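## Task

Nests N1, N2, N3 and N4 each hold one of the plates E01, E07, E10 and E70. Only the ID labels tell which plate sits where. First, build a stack in rack S1 with E01 at the bottom, lying flat on the rack floor. Put E07 fully nested on top of it, then E10 fully nested on top of that. Every plate's labelled short end must face the rack's front, which is the side toward the viewer. Second, release the plates and press the START key on post KP until it latches. Do not press START, or even make it light up, unless the whole stack is correct and E70 already sits properly in its own nest. Third, return all four plates to the nests they came from. Each must lie flat inside the locators, with well A1 at the corner marked A1, and START must still be latched. Nothing may count as done if only the gripper holds it in place. A drop of a few millimetres while setting a plate down is acceptable, but a longer fall at any time fails the job. Finish by releasing and moving the gripper away.

## Robot and tools

Robot: one four-axis SCARA-style arm with a lift, shoulder, elbow and wrist yaw, carrying a parallel gripper that always stays level and cannot tilt. The fingers point along the gripper's +x axis and close along its y axis. The commanded point, end_effector_position, is the centre between the two rubber pads, 2 to 3 cm behind the fingertips. The fingertips never fully meet, so a key is pressed with a single fingertip.

Frames: the scene frame has its origin on the table top under the arm base. +z is up, and +y is to the left when looking along +x. Motion offsets are given in the gripper's own axes, not the scene frame.

execute_actions(actions): actions is a list of actions, run in order. Each action is a table of up to 15 rows. Each row is applied for one control step of 1/30 s, so an action lasts 0.5 s; if there are fewer rows, the last row repeats to fill 15 steps. A row is 5 numbers, each in [-1, 1]: dx, dy, dz, rz, opening. The first four are an offset in gripper axes from the gripper's measured pose at the start of that action; every row is measured from that same start, not added to the previous row. For the first action of a call, the start is the last pose reported in this scene. Scale: 1.0 means 0.6 m for dx, dy and dz, and 180 degrees for rz. Positive rz turns from +x toward +y. opening is absolute, not an offset: +1 is fully open (0.140 m) and -1 is closed (a 0.066 m gap remains). A full close needs at least about 0.6 s. Each step the command is clipped to within 70 mm and 16 degrees of the measured pose, and the arm stops at the last clipped pose, so large offsets need several actions. An empty list just returns the state and images.

move(target, speed, blocking): target is one 5-number row laid out as above. It is an offset from the pose in this scene's last result that shows one, plus an absolute opening, which is sent at the start. The path is straight and lasts 0.5 to 10 s; it is cut off at 10 s. speed is in m/s, from 0.002 to 0.5 (default 0.25), and turning is capped at twice that in rad/s. The path ignores obstacles, and actual speed can exceed speed, especially near full reach. Faster contact hits harder, and aiming farther beyond a contact presses harder. With blocking=false the call returns after 0.5 s while the arm keeps going; check with wait(0), and call wait or stop before sending new rows or moves. The result adds a move: line. It gives the ending (done means at rest near the target; others include off_target, moving, held and fault), the limits that acted (paced means clipped; held means a check blocked steps, after which the arm may speed up a lot), and the distance from the target.

wait(seconds): 0 to 10 s; the arm holds its last command and a running move continues. stop(): brakes a running move; it needs braking room, and the fingers keep moving. zoom_image(camera, region): camera is cam_head_left, cam_head_right or cam_wrist; region is [x0, y0, x1, y1] in pixels, with origin at the top-left, at most 504 by 504. finished_scene(scene): ends the current scene, given by its number, irreversibly.

Results: the state line gives end_effector_position in metres and end_effector_quat_wxyz in the scene frame; the printed position may be slightly off, more at long reach. Joint positions lists lift (m, 0 to 0.55), shoulder (rad, -2 to 2), elbow (rad, -2.8 to 2.8), wrist yaw (rad, ±12.566) and the finger pad gap (m). Hand target is the pose the controller is currently driving toward. A pose unreachable line means the clearance check altered or blocked the command. grip_measured is the finger opening on the same -1..+1 scale as commands, and it may be off by about 1 mm throughout a scene. Images come from cam_head_left, cam_head_right and cam_wrist, each 504x504. The head cameras are fixed and to the front-right of the base; the wrist camera rides on the hand. Calibration is given as K, distortion and T_world_to_cam, and can be off by a couple of degrees or several millimetres.

Gripping: to hold a plate, keep commanding an opening about 0.04 below grip_measured; a smaller margin grips more gently. Each pad pushes up to about 18 N, and closing fast can squeeze harder.

Plates: on each labelled item, well A1 is at the labelled short end, in the corner away from the labelled long side. Use the labels and zoom_image to identify plates and their orientation.

Hazards: if the elbow comes within 0.4 rad of 0, the arm may fold and fault. Contact torque at a joint's load limit (lift 52.8 N, shoulder 7.92 N m, elbow 3.96 N m, wrist yaw 1.32 N m, including held weight) stops the arm for 10 s and drops the rest of the call. Holding loads heats the motors: MOTOR HOT appears from 85 °C, and at 100 °C an OVER-TEMPERATURE FAULT brakes the arm. Offsets come from the measured pose, so repeating a small offset against a rigid surface does not push deeper, but against something yielding it does. Loose objects can be nudged now and then. Avoid drops, slams, hard pushes, and anything leaving the table, which ends the scene.

Each tool is called after "Request:" in YAML: its name, and indented under it one key for each argument.

## Session

I'll start by looking at the scene.

Request:
execute_actions:
  actions: []

Scene clock: 0.00 s.
end_effector_position=(+0.7584, +0.1695, +0.3787) grip_measured=+1.00 end_effector_quat_wxyz=(+0.994, +0.000, +0.000, +0.107)
Joint positions: [ 0.374  0.718  2.236 -2.74   0.14 ]
Hand target: +0.758, +0.169, +0.379; +0.994, +0.000, +0.000, +0.107

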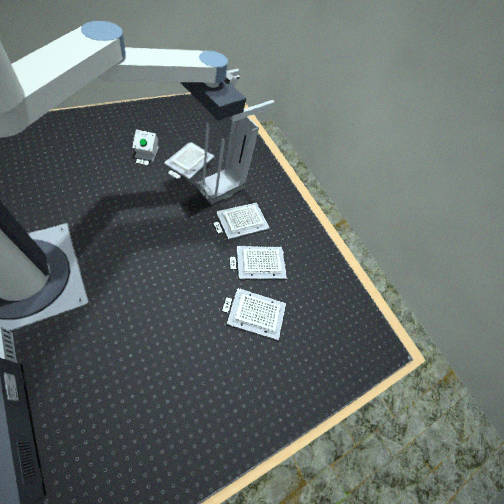

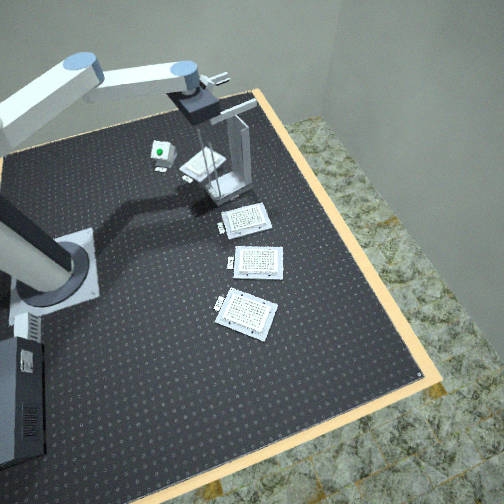

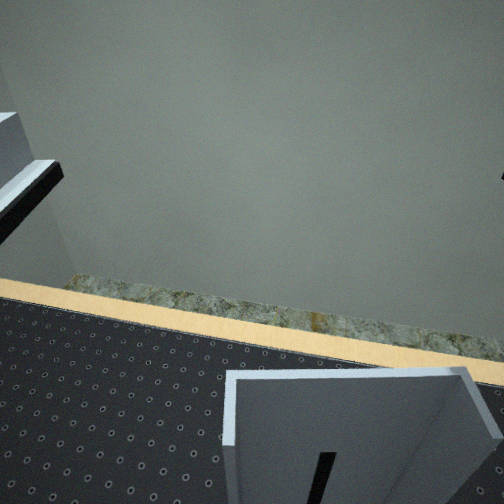

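Request:
zoom_image:
  camera: "cam_head_left"
  region: [110, 90, 310, 350]

Request:
zoom_image:
  camera: "cam_head_right"
  region: [130, 90, 310, 350]

Region (110, 90, 310, 350) of cam_head_left's 504x504 image, scaled by 1.938, with more detail than that image has; it fills the left 388 columns of this view, and the rest is white.

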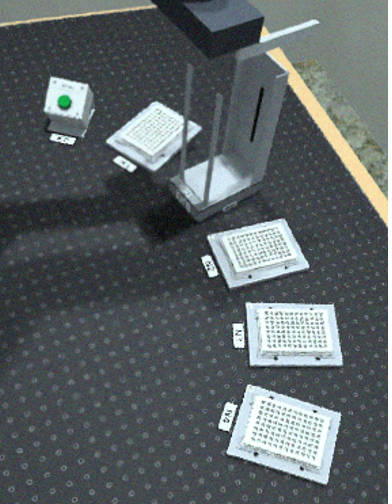

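Region (130, 90, 310, 350) of cam_head_right's 504x504 image, scaled by 1.938, with more detail than that image has; it fills the left 349 columns of this view, and the rest is white.

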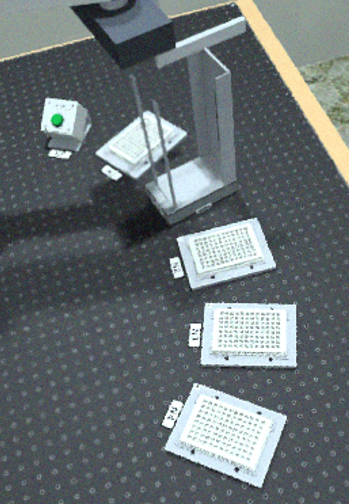

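Request:
zoom_image:
  camera: "cam_head_left"
  region: [205, 195, 295, 285]

Request:
zoom_image:
  camera: "cam_head_left"
  region: [210, 275, 300, 350]

Request:
zoom_image:
  camera: "cam_head_left"
  region: [120, 115, 270, 215]

Region (205, 195, 295, 285) of cam_head_left's 504x504 image, scaled by 5.600, with more detail than that image has.

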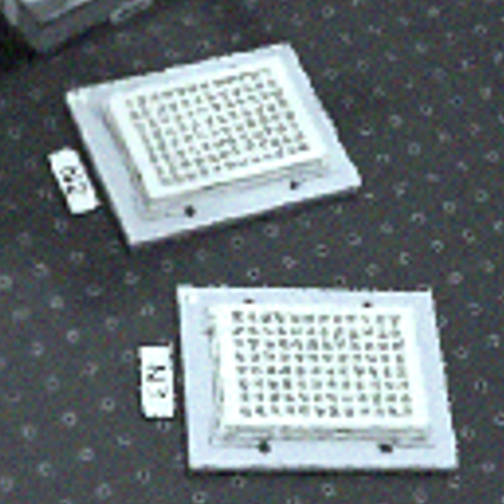

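Region (210, 275, 300, 350) of cam_head_left's 504x504 image, scaled by 5.600, with more detail than that image has.

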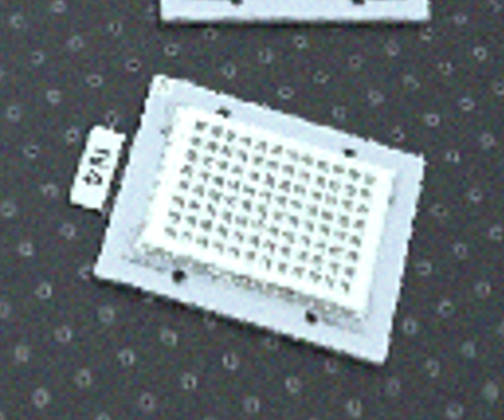

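Region (120, 115, 270, 215) of cam_head_left's 504x504 image, scaled by 3.360, with more detail than that image has.

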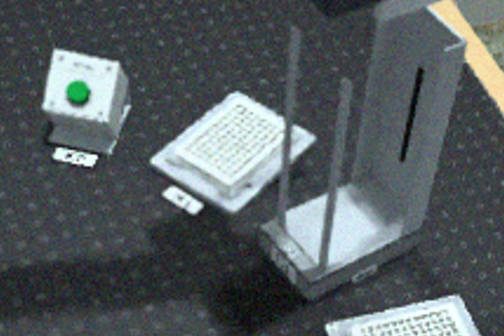

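Request:
move:
  target: [-0.412, -0.2983, 0, -0.085, 1]
  speed: 0.4

Scene clock: 55.30 s.
end_effector_position=(+0.5550, -0.0583, +0.3787) grip_measured=+1.00 end_effector_quat_wxyz=(+1.000, +0.000, +0.000, -0.026)
Joint positions: [ 0.374  0.731  0.972 -1.757  0.14 ]
Hand target: +0.555, -0.058, +0.379; +1.000, +0.000, +0.000, -0.026
Off the commanded pose: 0.000 m, 0 deg.
move: done
camera_calibration (this result's frames):
cam_wrist: T_world_to_cam=[[-0.0474098, -0.998874, -0.0014632, -0.0213436], [-0.600316, 0.0296637, -0.799212, 0.625386], [0.798356, -0.0370121, -0.601047, -0.121797], [0, 0, 0, 1]] pos_world=[0.471655, -0.0443788, 0.426579]

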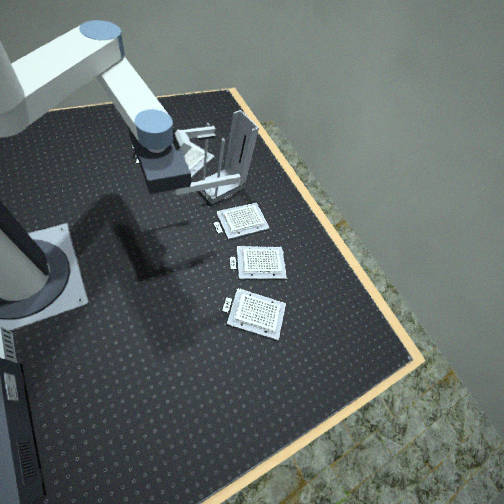

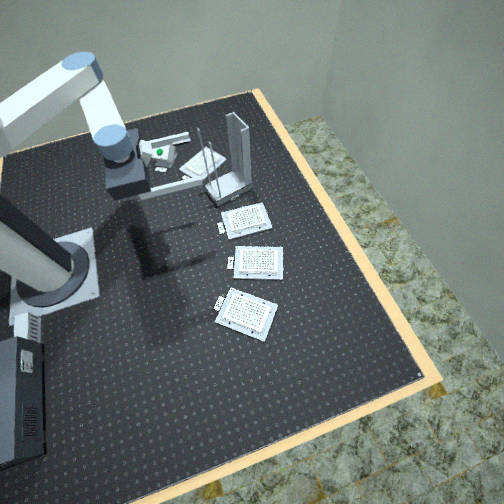

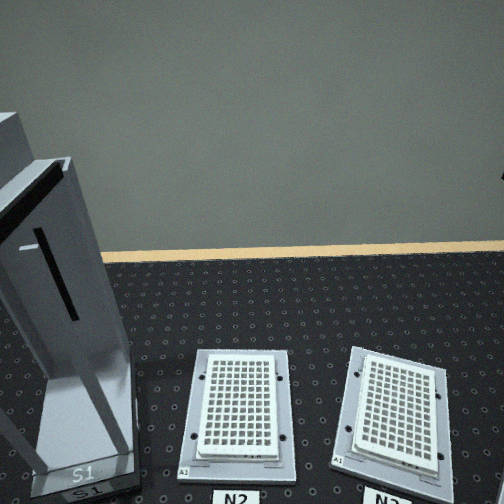

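Request:
move:
  target: [0, 0, -0.45, 0, 1]
  speed: 0.4

Scene clock: 59.03 s.
end_effector_position=(+0.5550, -0.0583, +0.1086) grip_measured=+1.00 end_effector_quat_wxyz=(+1.000, +0.000, +0.000, -0.026)
Joint positions: [ 0.104  0.731  0.972 -1.757  0.14 ]
Hand target: +0.555, -0.058, +0.109; +1.000, +0.000, +0.000, -0.026
Off the commanded pose: 0.000 m, 0 deg.
move: done
camera_calibration (this result's frames):
cam_wrist: T_world_to_cam=[[-0.0474349, -0.998873, -0.0014632, -0.0217257], [-0.600316, 0.0296788, -0.799212, 0.409546], [0.798355, -0.0370322, -0.601047, -0.284108], [0, 0, 0, 1]] pos_world=[0.471645, -0.0443772, 0.15652]

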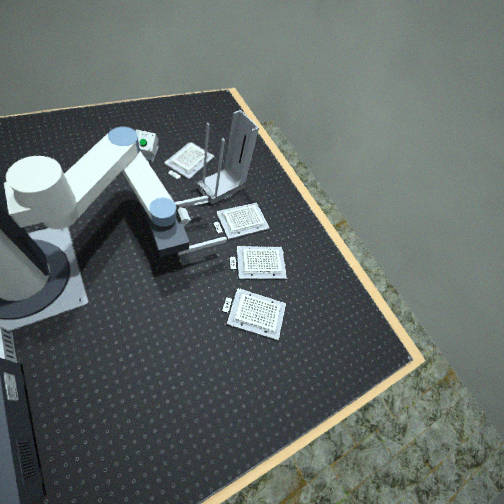

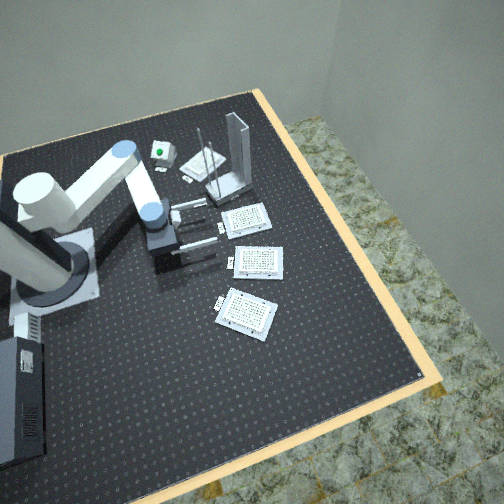

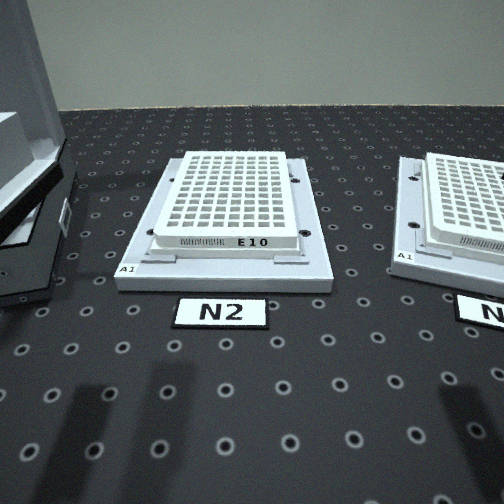

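Request:
zoom_image:
  camera: "cam_wrist"
  region: [100, 130, 352, 330]

Region (100, 130, 352, 330) of cam_wrist's 504x504 image, scaled by 2.000, with more detail than that image has; it fills the top 400 rows of this view, and the rest is white.

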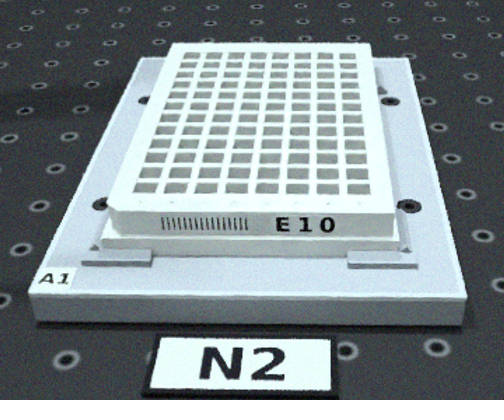

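Request:
zoom_image:
  camera: "cam_wrist"
  region: [105, 215, 231, 300]

Request:
zoom_image:
  camera: "cam_wrist"
  region: [220, 215, 346, 300]

Region (105, 215, 231, 300) of cam_wrist's 504x504 image, scaled by 4.000, with more detail than that image has; it fills the top 340 rows of this view, and the rest is white.

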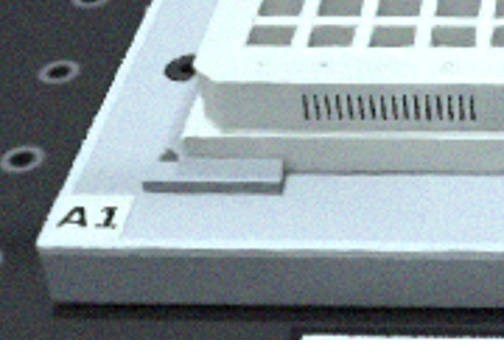

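Region (220, 215, 346, 300) of cam_wrist's 504x504 image, scaled by 4.000, with more detail than that image has; it fills the top 340 rows of this view, and the rest is white.

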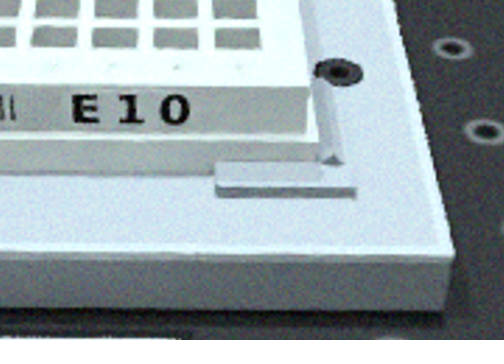

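Request:
move:
  target: [0.0295, -0.1972, 0, -0.0922, 1]
  speed: 0.4

Scene clock: 107.33 s.
end_effector_position=(+0.5665, -0.1774, +0.1086) grip_measured=+1.00 end_effector_quat_wxyz=(+0.985, +0.000, +0.000, -0.170)
Joint positions: [ 0.104  0.402  1.177 -1.922  0.14 ]
Hand target: +0.567, -0.177, +0.109; +0.985, +0.000, +0.000, -0.170
Off the commanded pose: 0.000 m, 0 deg.
move: done
camera_calibration (this result's frames):
cam_wrist: T_world_to_cam=[[-0.330623, -0.943762, -0.0014632, 0.0300789], [-0.56686, 0.199824, -0.799212, 0.431209], [0.754558, -0.263409, -0.601047, -0.313038], [0, 0, 0, 1]] pos_world=[0.490585, -0.140236, 0.156521]

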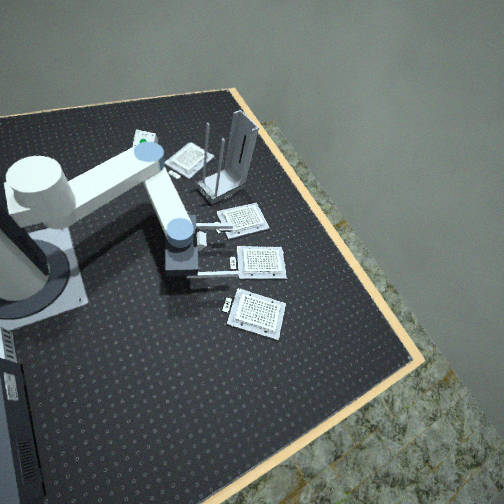

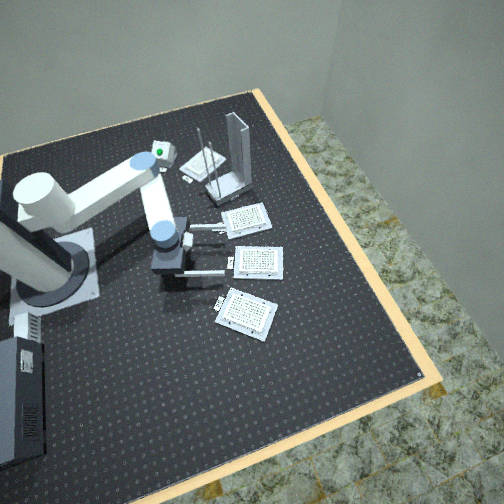

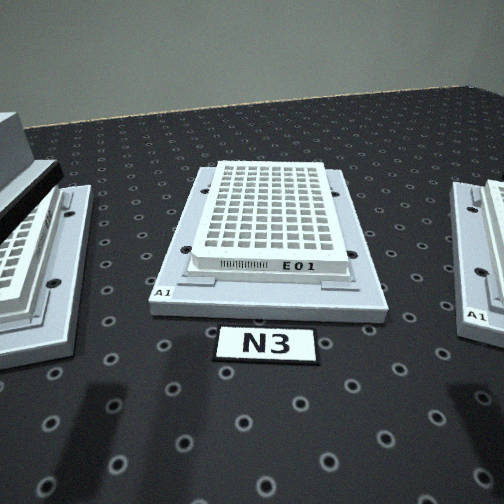

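Request:
zoom_image:
  camera: "cam_wrist"
  region: [140, 140, 392, 340]

Region (140, 140, 392, 340) of cam_wrist's 504x504 image, scaled by 2.000, with more detail than that image has; it fills the top 400 rows of this view, and the rest is white.

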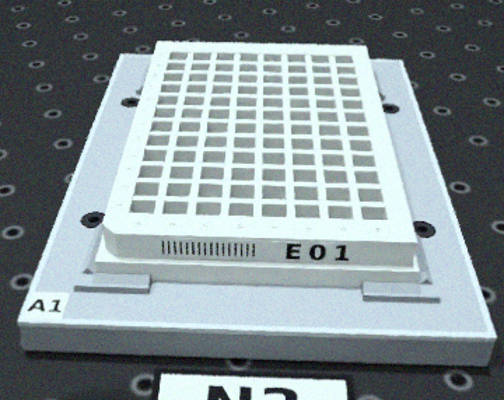

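Request:
move:
  target: [-0.0431, -0.2075, 0, -0.1244, 1]
  speed: 0.4

Scene clock: 120.70 s.
end_effector_position=(+0.5003, -0.2860, +0.1086) grip_measured=+1.00 end_effector_quat_wxyz=(+0.933, +0.000, +0.000, -0.359)
Joint positions: [ 0.104  0.148  1.189 -2.07   0.14 ]
Hand target: +0.500, -0.286, +0.109; +0.934, +0.000, +0.000, -0.358
Off the commanded pose: 0.000 m, 0 deg.
move: done
camera_calibration (this result's frames):
cam_wrist: T_world_to_cam=[[-0.665472, -0.746422, -0.0014632, 0.129617], [-0.447857, 0.400854, -0.799212, 0.413351], [0.597136, -0.531198, -0.601047, -0.289535], [0, 0, 0, 1]] pos_world=[0.444271, -0.222744, 0.156521]

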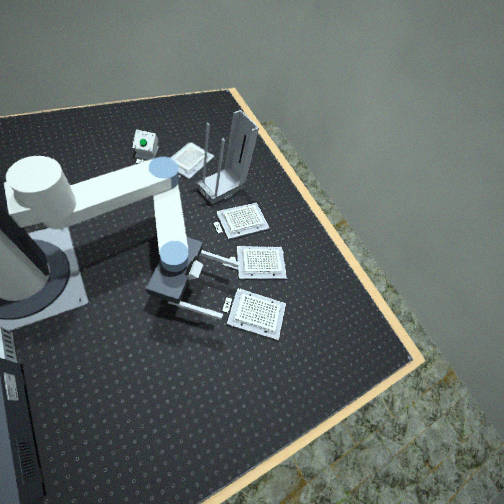

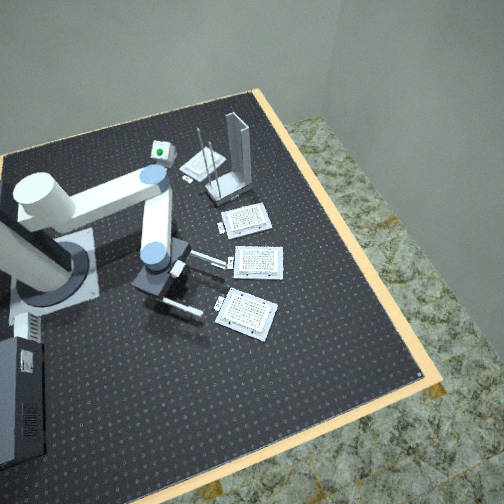

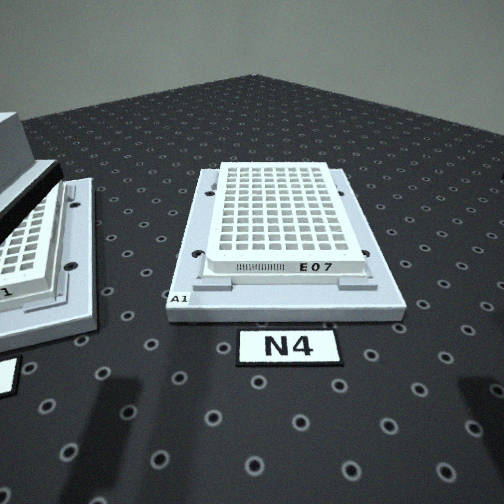

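Request:
zoom_image:
  camera: "cam_wrist"
  region: [160, 140, 412, 340]

Region (160, 140, 412, 340) of cam_wrist's 504x504 image, scaled by 2.000, with more detail than that image has; it fills the top 400 rows of this view, and the rest is white.

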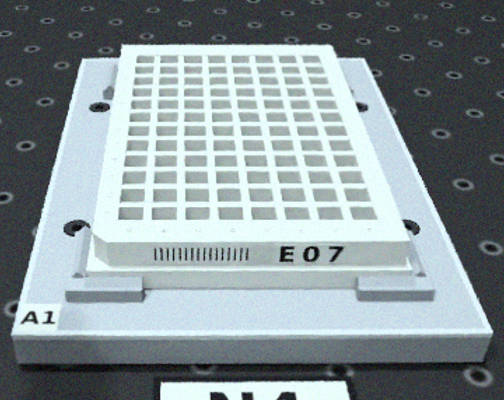

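Request:
move:
  target: [-0.3917, 0.503, 0.069, 0.2889, 1]
  speed: 0.4

Scene clock: 135.73 s.
end_effector_position=(+0.5276, +0.0955, +0.1500) grip_measured=+1.00 end_effector_quat_wxyz=(+0.996, +0.000, +0.000, +0.087)
Joint positions: [ 0.145  1.287  0.888 -2.     0.14 ]
Hand target: +0.528, +0.095, +0.150; +0.996, +0.000, +0.000, +0.087
Off the commanded pose: 0.000 m, 0 deg.
move: done
camera_calibration (this result's frames):
cam_wrist: T_world_to_cam=[[0.179103, -0.983829, -0.0014632, 0.00968782], [-0.591538, -0.106499, -0.799212, 0.42999], [0.786133, 0.144007, -0.601047, -0.242466], [0, 0, 0, 1]] pos_world=[0.443231, 0.0902416, 0.197934]

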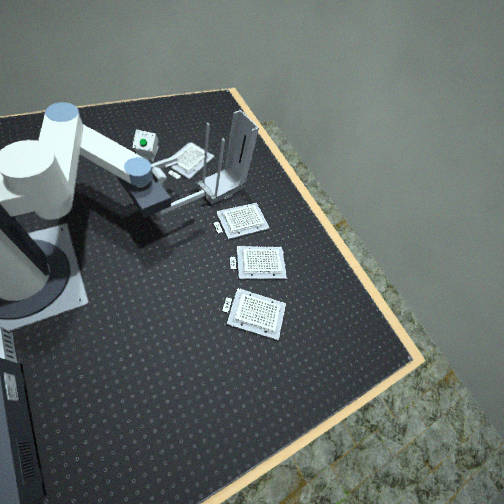

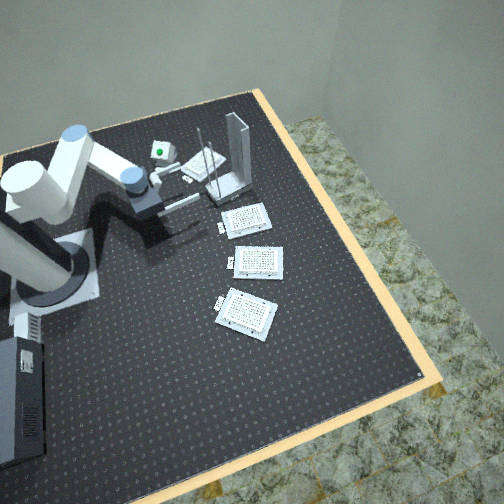

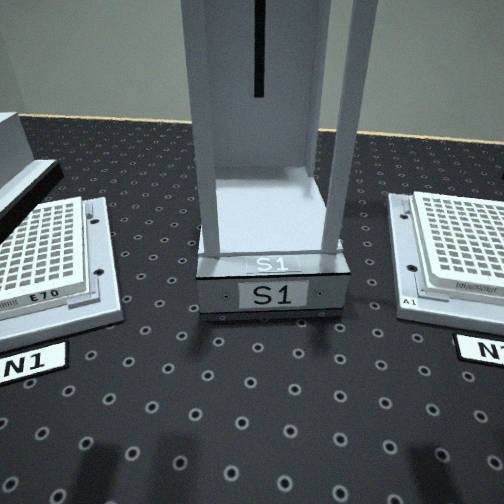

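Request:
zoom_image:
  camera: "cam_wrist"
  region: [170, 140, 380, 330]

Region (170, 140, 380, 330) of cam_wrist's 504x504 image, scaled by 2.400, with more detail than that image has; it fills the top 456 rows of this view, and the rest is white.

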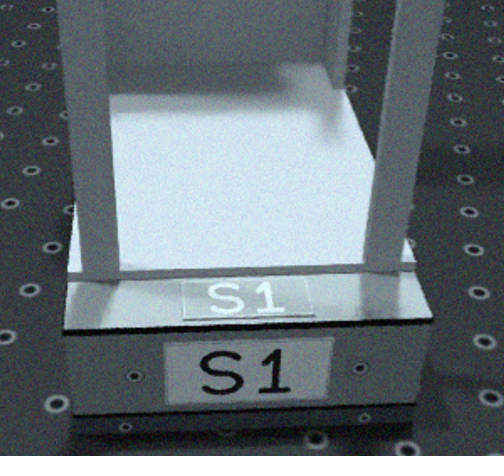

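Request:
zoom_image:
  camera: "cam_head_right"
  region: [115, 140, 235, 230]

Request:
zoom_image:
  camera: "cam_wrist"
  region: [0, 100, 130, 390]

Region (115, 140, 235, 230) of cam_head_right's 504x504 image, scaled by 4.200, with more detail than that image has; it fills the top 378 rows of this view, and the rest is white.

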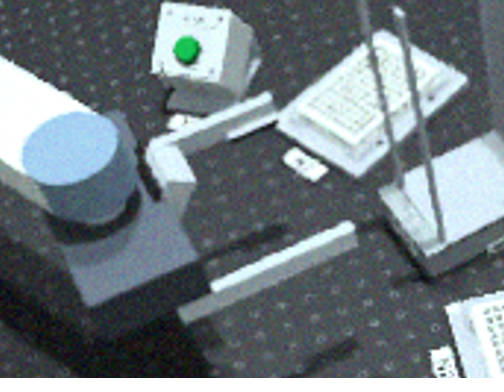

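Region (0, 100, 130, 390) of cam_wrist's 504x504 image, scaled by 1.738, with more detail than that image has; it fills the left 226 columns of this view, and the rest is white.

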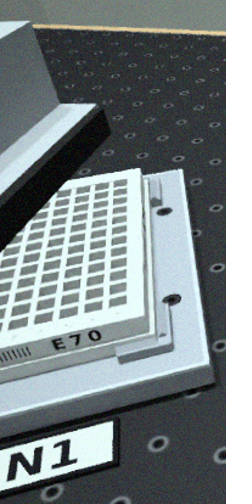

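Request:
move:
  target: [0.1388, -0.5469, -0.1333, -0.1783, 0.19]
  speed: 0.35

Scene clock: 183.10 s.
end_effector_position=(+0.6668, -0.2131, +0.0700) grip_measured=+0.19 end_effector_quat_wxyz=(+0.981, +0.000, +0.000, -0.191)
Joint positions: [ 0.065  0.225  1.726 -2.337  0.11 ]
Hand target: +0.667, -0.213, +0.070; +0.981, +0.000, +0.000, -0.192
Off the commanded pose: 0.000 m, 0 deg.
move: done
camera_calibration (this result's frames):
cam_wrist: T_world_to_cam=[[-0.370849, -0.928692, -0.0014632, 0.0595307], [-0.557755, 0.223984, -0.799212, 0.463412], [0.74255, -0.295571, -0.601047, -0.420155], [0, 0, 0, 1]] pos_world=[0.592534, -0.172697, 0.117919]

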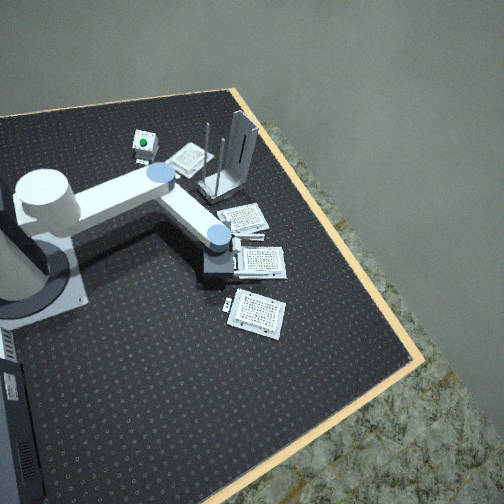

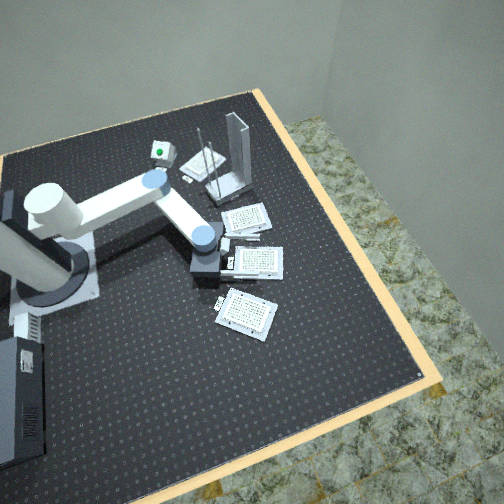

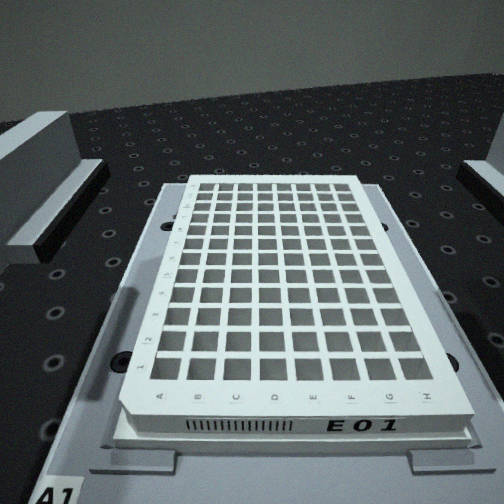

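Request:
zoom_image:
  camera: "cam_wrist"
  region: [80, 370, 206, 480]

Request:
zoom_image:
  camera: "cam_wrist"
  region: [378, 370, 504, 480]

Request:
zoom_image:
  camera: "cam_wrist"
  region: [150, 160, 402, 240]

Region (80, 370, 206, 480) of cam_wrist's 504x504 image, scaled by 4.000, with more detail than that image has; it fills the top 440 rows of this view, and the rest is white.

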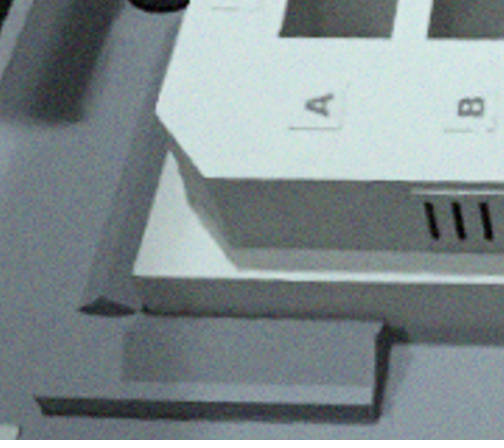

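Region (378, 370, 504, 480) of cam_wrist's 504x504 image, scaled by 4.000, with more detail than that image has; it fills the top 440 rows of this view, and the rest is white.

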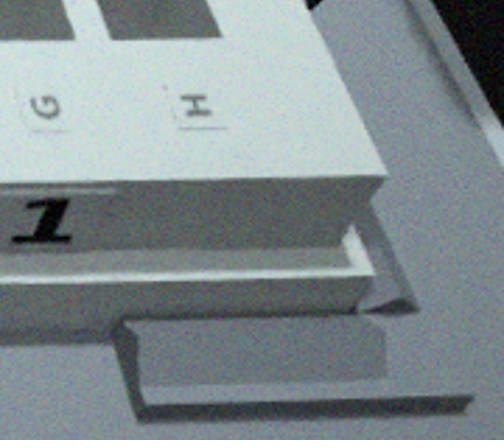

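Region (150, 160, 402, 240) of cam_wrist's 504x504 image, scaled by 2.000, with more detail than that image has; it fills the top 160 rows of this view, and the rest is white.

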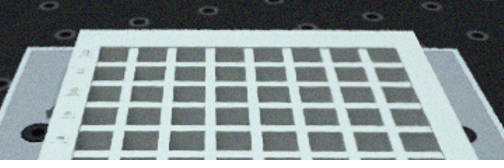

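Request:
move:
  target: [0, 0, -0.0583, 0, 0.19]
  speed: 0.06

Scene clock: 202.67 s.
end_effector_position=(+0.6668, -0.2131, +0.0350) grip_measured=+0.19 end_effector_quat_wxyz=(+0.981, +0.000, +0.000, -0.191)
Joint positions: [ 0.03   0.225  1.726 -2.337  0.11 ]
Hand target: +0.667, -0.213, +0.035; +0.981, +0.000, +0.000, -0.191
Off the commanded pose: 0.000 m, 0 deg.
move: done
camera_calibration (this result's frames):
cam_wrist: T_world_to_cam=[[-0.370854, -0.92869, -0.0014632, 0.059487], [-0.557754, 0.223987, -0.799212, 0.435407], [0.742548, -0.295575, -0.601047, -0.441213], [0, 0, 0, 1]] pos_world=[0.592532, -0.172692, 0.0828798]

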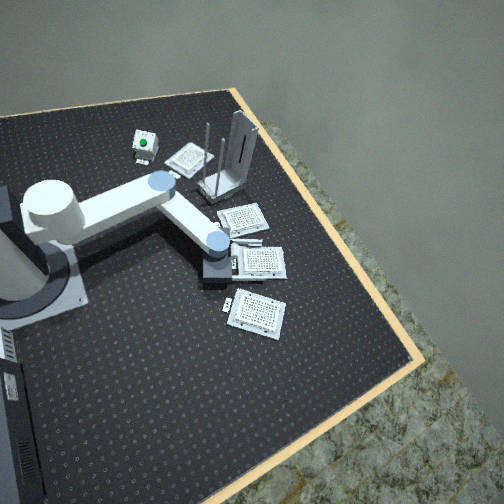

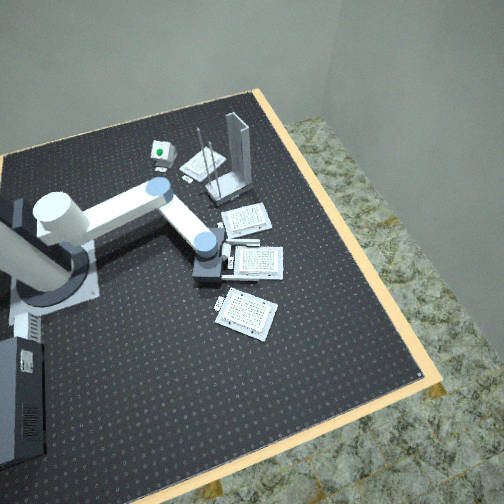

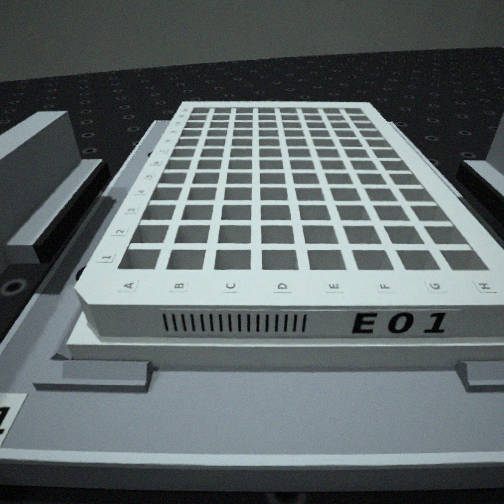

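Request:
execute_actions:
  actions:
    - [[0,0,0,0,-0.46]]
    - [[0,0,0,0,-0.48],[0,0,0,0,-0.49],[0,0,0,0,-0.50],[0,0,0,0,-0.51],[0,0,0,0,-0.52],[0,0,0,0,-0.53],[0,0,0,0,-0.54],[0,0,0,0,-0.55],[0,0,0,0,-0.56],[0,0,0,0,-0.57],[0,0,0,0,-0.58],[0,0,0,0,-0.59],[0,0,0,0,-0.60]]

Scene clock: 206.00 s.
end_effector_position=(+0.6668, -0.2131, +0.0350) grip_measured=-0.56 end_effector_quat_wxyz=(+0.981, +0.000, +0.000, -0.191)
Joint positions: [ 0.03   0.225  1.726 -2.337  0.082]
Hand target: +0.667, -0.213, +0.035; +0.981, +0.000, +0.000, -0.191
Off the commanded pose: 0.000 m, 0 deg.
camera_calibration (this result's frames):
cam_wrist: T_world_to_cam=[[-0.370858, -0.928689, -0.0014632, 0.0594888], [-0.557753, 0.223989, -0.799212, 0.435407], [0.742547, -0.295578, -0.601047, -0.441212], [0, 0, 0, 1]] pos_world=[0.592532, -0.172692, 0.0828808]

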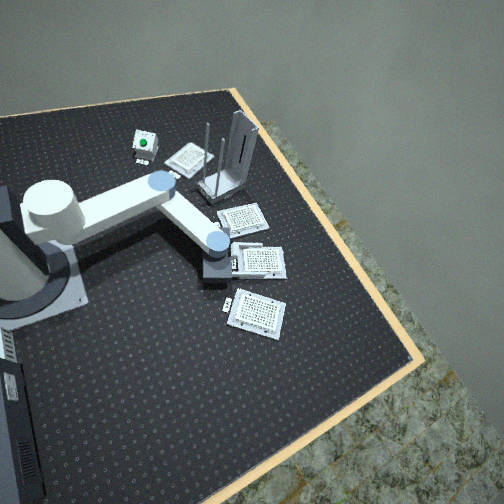

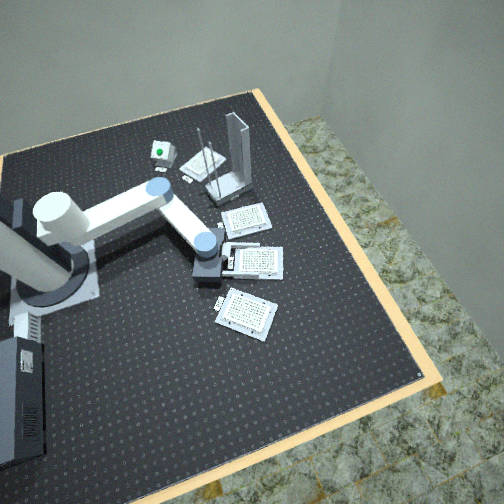

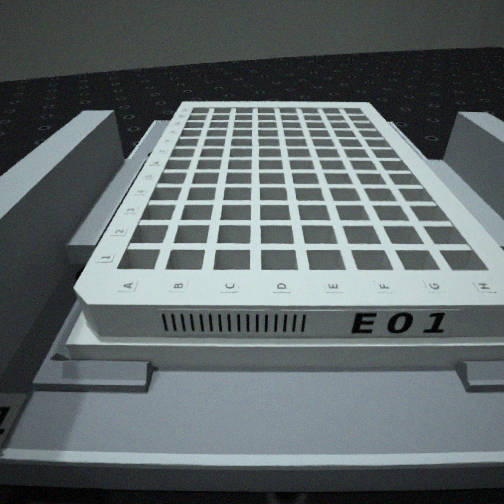

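Request:
move:
  target: [0, 0, 0.05, 0, -0.605]
  speed: 0.05

Scene clock: 209.57 s.
end_effector_position=(+0.6668, -0.2131, +0.0650) grip_measured=-0.56 end_effector_quat_wxyz=(+0.981, +0.000, +0.000, -0.191)
Joint positions: [ 0.06   0.225  1.726 -2.337  0.082]
Hand target: +0.667, -0.213, +0.065; +0.981, +0.000, +0.000, -0.191
Off the commanded pose: 0.000 m, 0 deg.
move: done
camera_calibration (this result's frames):
cam_wrist: T_world_to_cam=[[-0.370843, -0.928694, -0.0014632, 0.0595267], [-0.557757, 0.223981, -0.799212, 0.459423], [0.742552, -0.295566, -0.601047, -0.423155], [0, 0, 0, 1]] pos_world=[0.592536, -0.17269, 0.112927]

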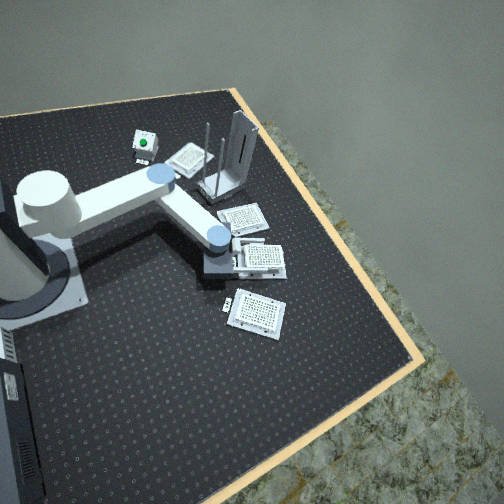

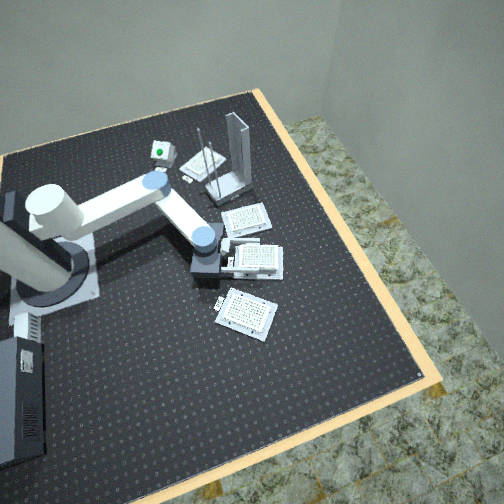

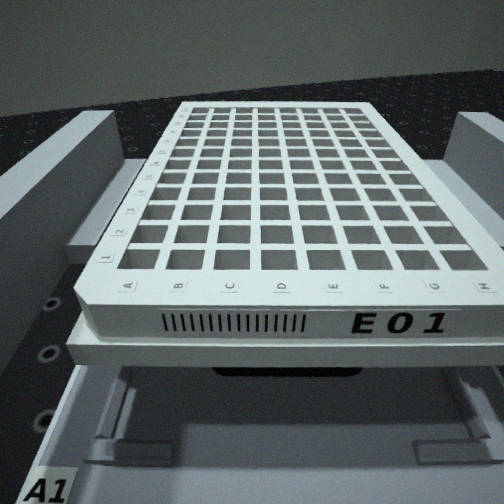

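Request:
move:
  target: [0, 0, 0.475, 0, -0.605]
  speed: 0.3

Scene clock: 214.03 s.
end_effector_position=(+0.6668, -0.2131, +0.3501) grip_measured=-0.56 end_effector_quat_wxyz=(+0.981, +0.000, +0.000, -0.191)
Joint positions: [ 0.345  0.225  1.727 -2.337  0.082]
Hand target: +0.667, -0.213, +0.350; +0.981, +0.000, +0.000, -0.191
Off the commanded pose: 0.000 m, 0 deg.
move: done
camera_calibration (this result's frames):
cam_wrist: T_world_to_cam=[[-0.370799, -0.928712, -0.0014632, 0.0599208], [-0.557767, 0.223954, -0.799212, 0.687243], [0.742566, -0.295531, -0.601047, -0.251839], [0, 0, 0, 1]] pos_world=[0.592547, -0.172688, 0.397974]

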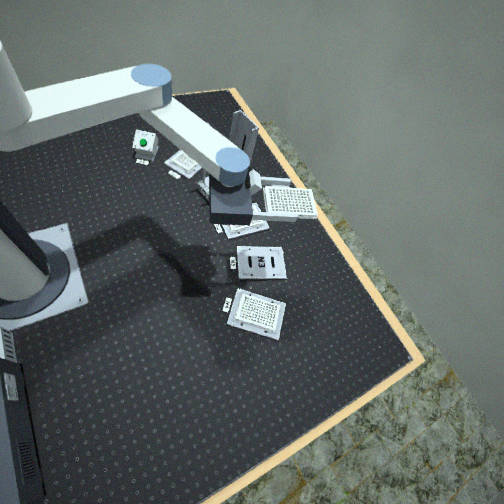

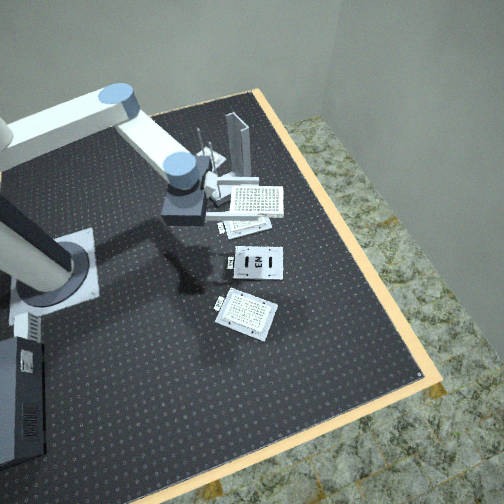

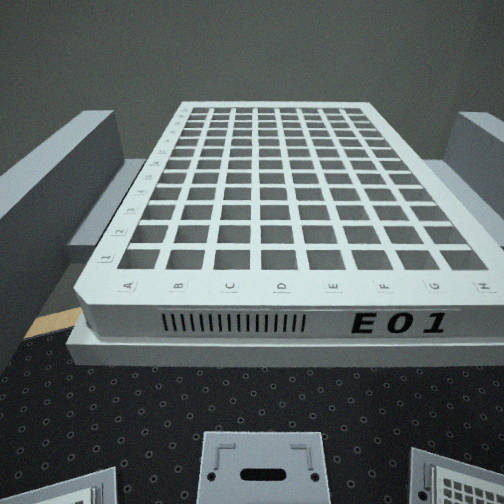

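Request:
move:
  target: [-0.196, 0.5227, 0, 0.1931, -0.605]
  speed: 0.25

Scene clock: 217.37 s.
end_effector_position=(+0.6755, +0.1219, +0.3501) grip_measured=-0.56 end_effector_quat_wxyz=(+0.994, +0.000, +0.000, +0.111)
Joint positions: [ 0.345  0.939  1.606 -2.323  0.082]
Hand target: +0.676, +0.122, +0.350; +0.994, +0.000, +0.000, +0.110
Off the commanded pose: 0.000 m, 0 deg.
move: done
camera_calibration (this result's frames):
cam_wrist: T_world_to_cam=[[0.225496, -0.974243, -0.0014632, -0.0230414], [-0.585831, -0.134395, -0.799212, 0.679734], [0.77843, 0.181076, -0.601047, -0.241652], [0, 0, 0, 1]] pos_world=[0.591514, 0.112662, 0.397974]

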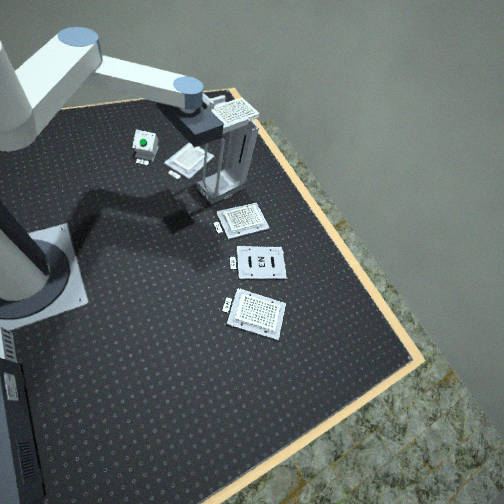

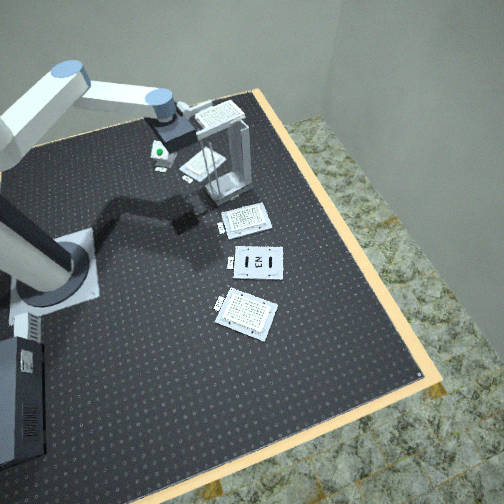

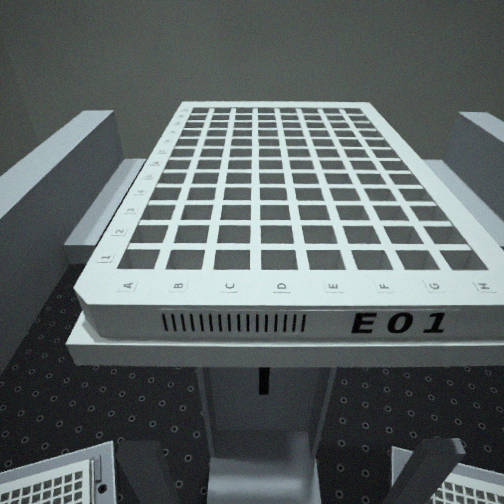

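Request:
zoom_image:
  camera: "cam_wrist"
  region: [60, 340, 504, 504]

Request:
zoom_image:
  camera: "cam_wrist"
  region: [90, 420, 200, 504]

Request:
zoom_image:
  camera: "cam_wrist"
  region: [384, 420, 494, 504]

Region (60, 340, 504, 504) of cam_wrist's 504x504 image, scaled by 1.135, with more detail than that image has; it fills the top 186 rows of this view, and the rest is white.

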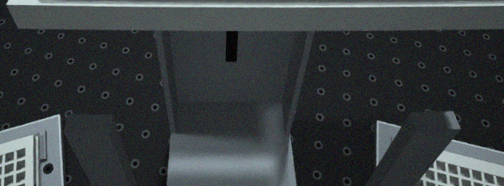

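Region (90, 420, 200, 504) of cam_wrist's 504x504 image, scaled by 4.582, with more detail than that image has; it fills the top 385 rows of this view, and the rest is white.

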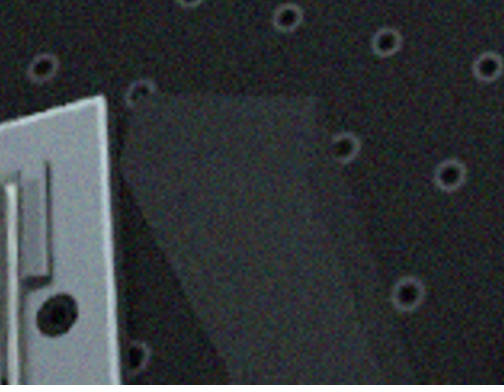

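Region (384, 420, 494, 504) of cam_wrist's 504x504 image, scaled by 4.582, with more detail than that image has; it fills the top 385 rows of this view, and the rest is white.

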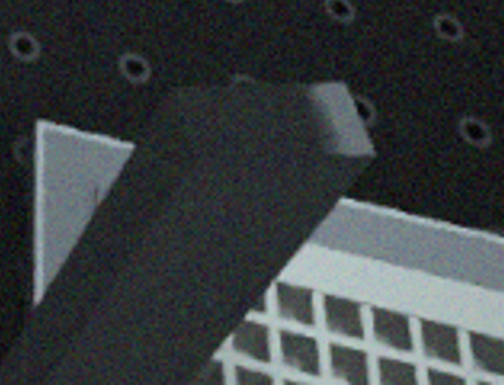

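Request:
move:
  target: [0.0067, 0, -0.0418, 0.0022, -0.605]
  speed: 0.05

Scene clock: 232.73 s.
end_effector_position=(+0.6794, +0.1228, +0.3249) grip_measured=-0.56 end_effector_quat_wxyz=(+0.993, +0.000, +0.000, +0.114)
Joint positions: [ 0.32   0.926  1.629 -2.326  0.082]
Hand target: +0.679, +0.123, +0.325; +0.993, +0.000, +0.000, +0.114
Off the commanded pose: 0.000 m, 0 deg.
move: done
camera_calibration (this result's frames):
cam_wrist: T_world_to_cam=[[0.232465, -0.972604, -0.0014632, -0.0279826], [-0.584854, -0.138586, -0.799212, 0.661882], [0.777114, 0.186645, -0.601047, -0.259749], [0, 0, 0, 1]] pos_world=[0.595464, 0.112992, 0.372822]

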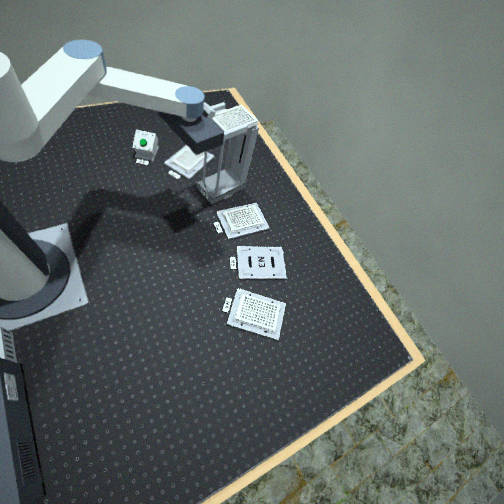

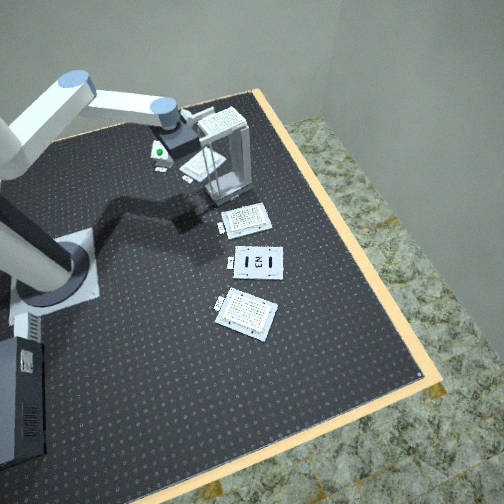

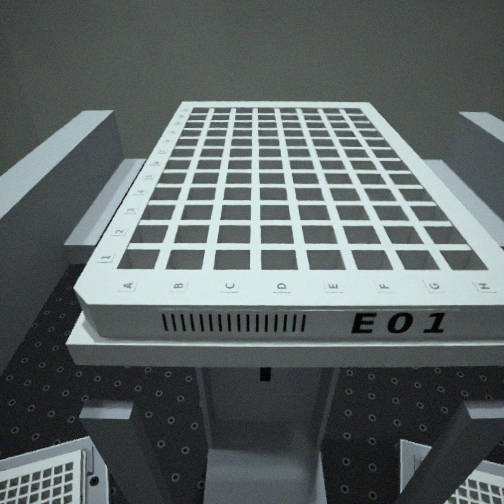

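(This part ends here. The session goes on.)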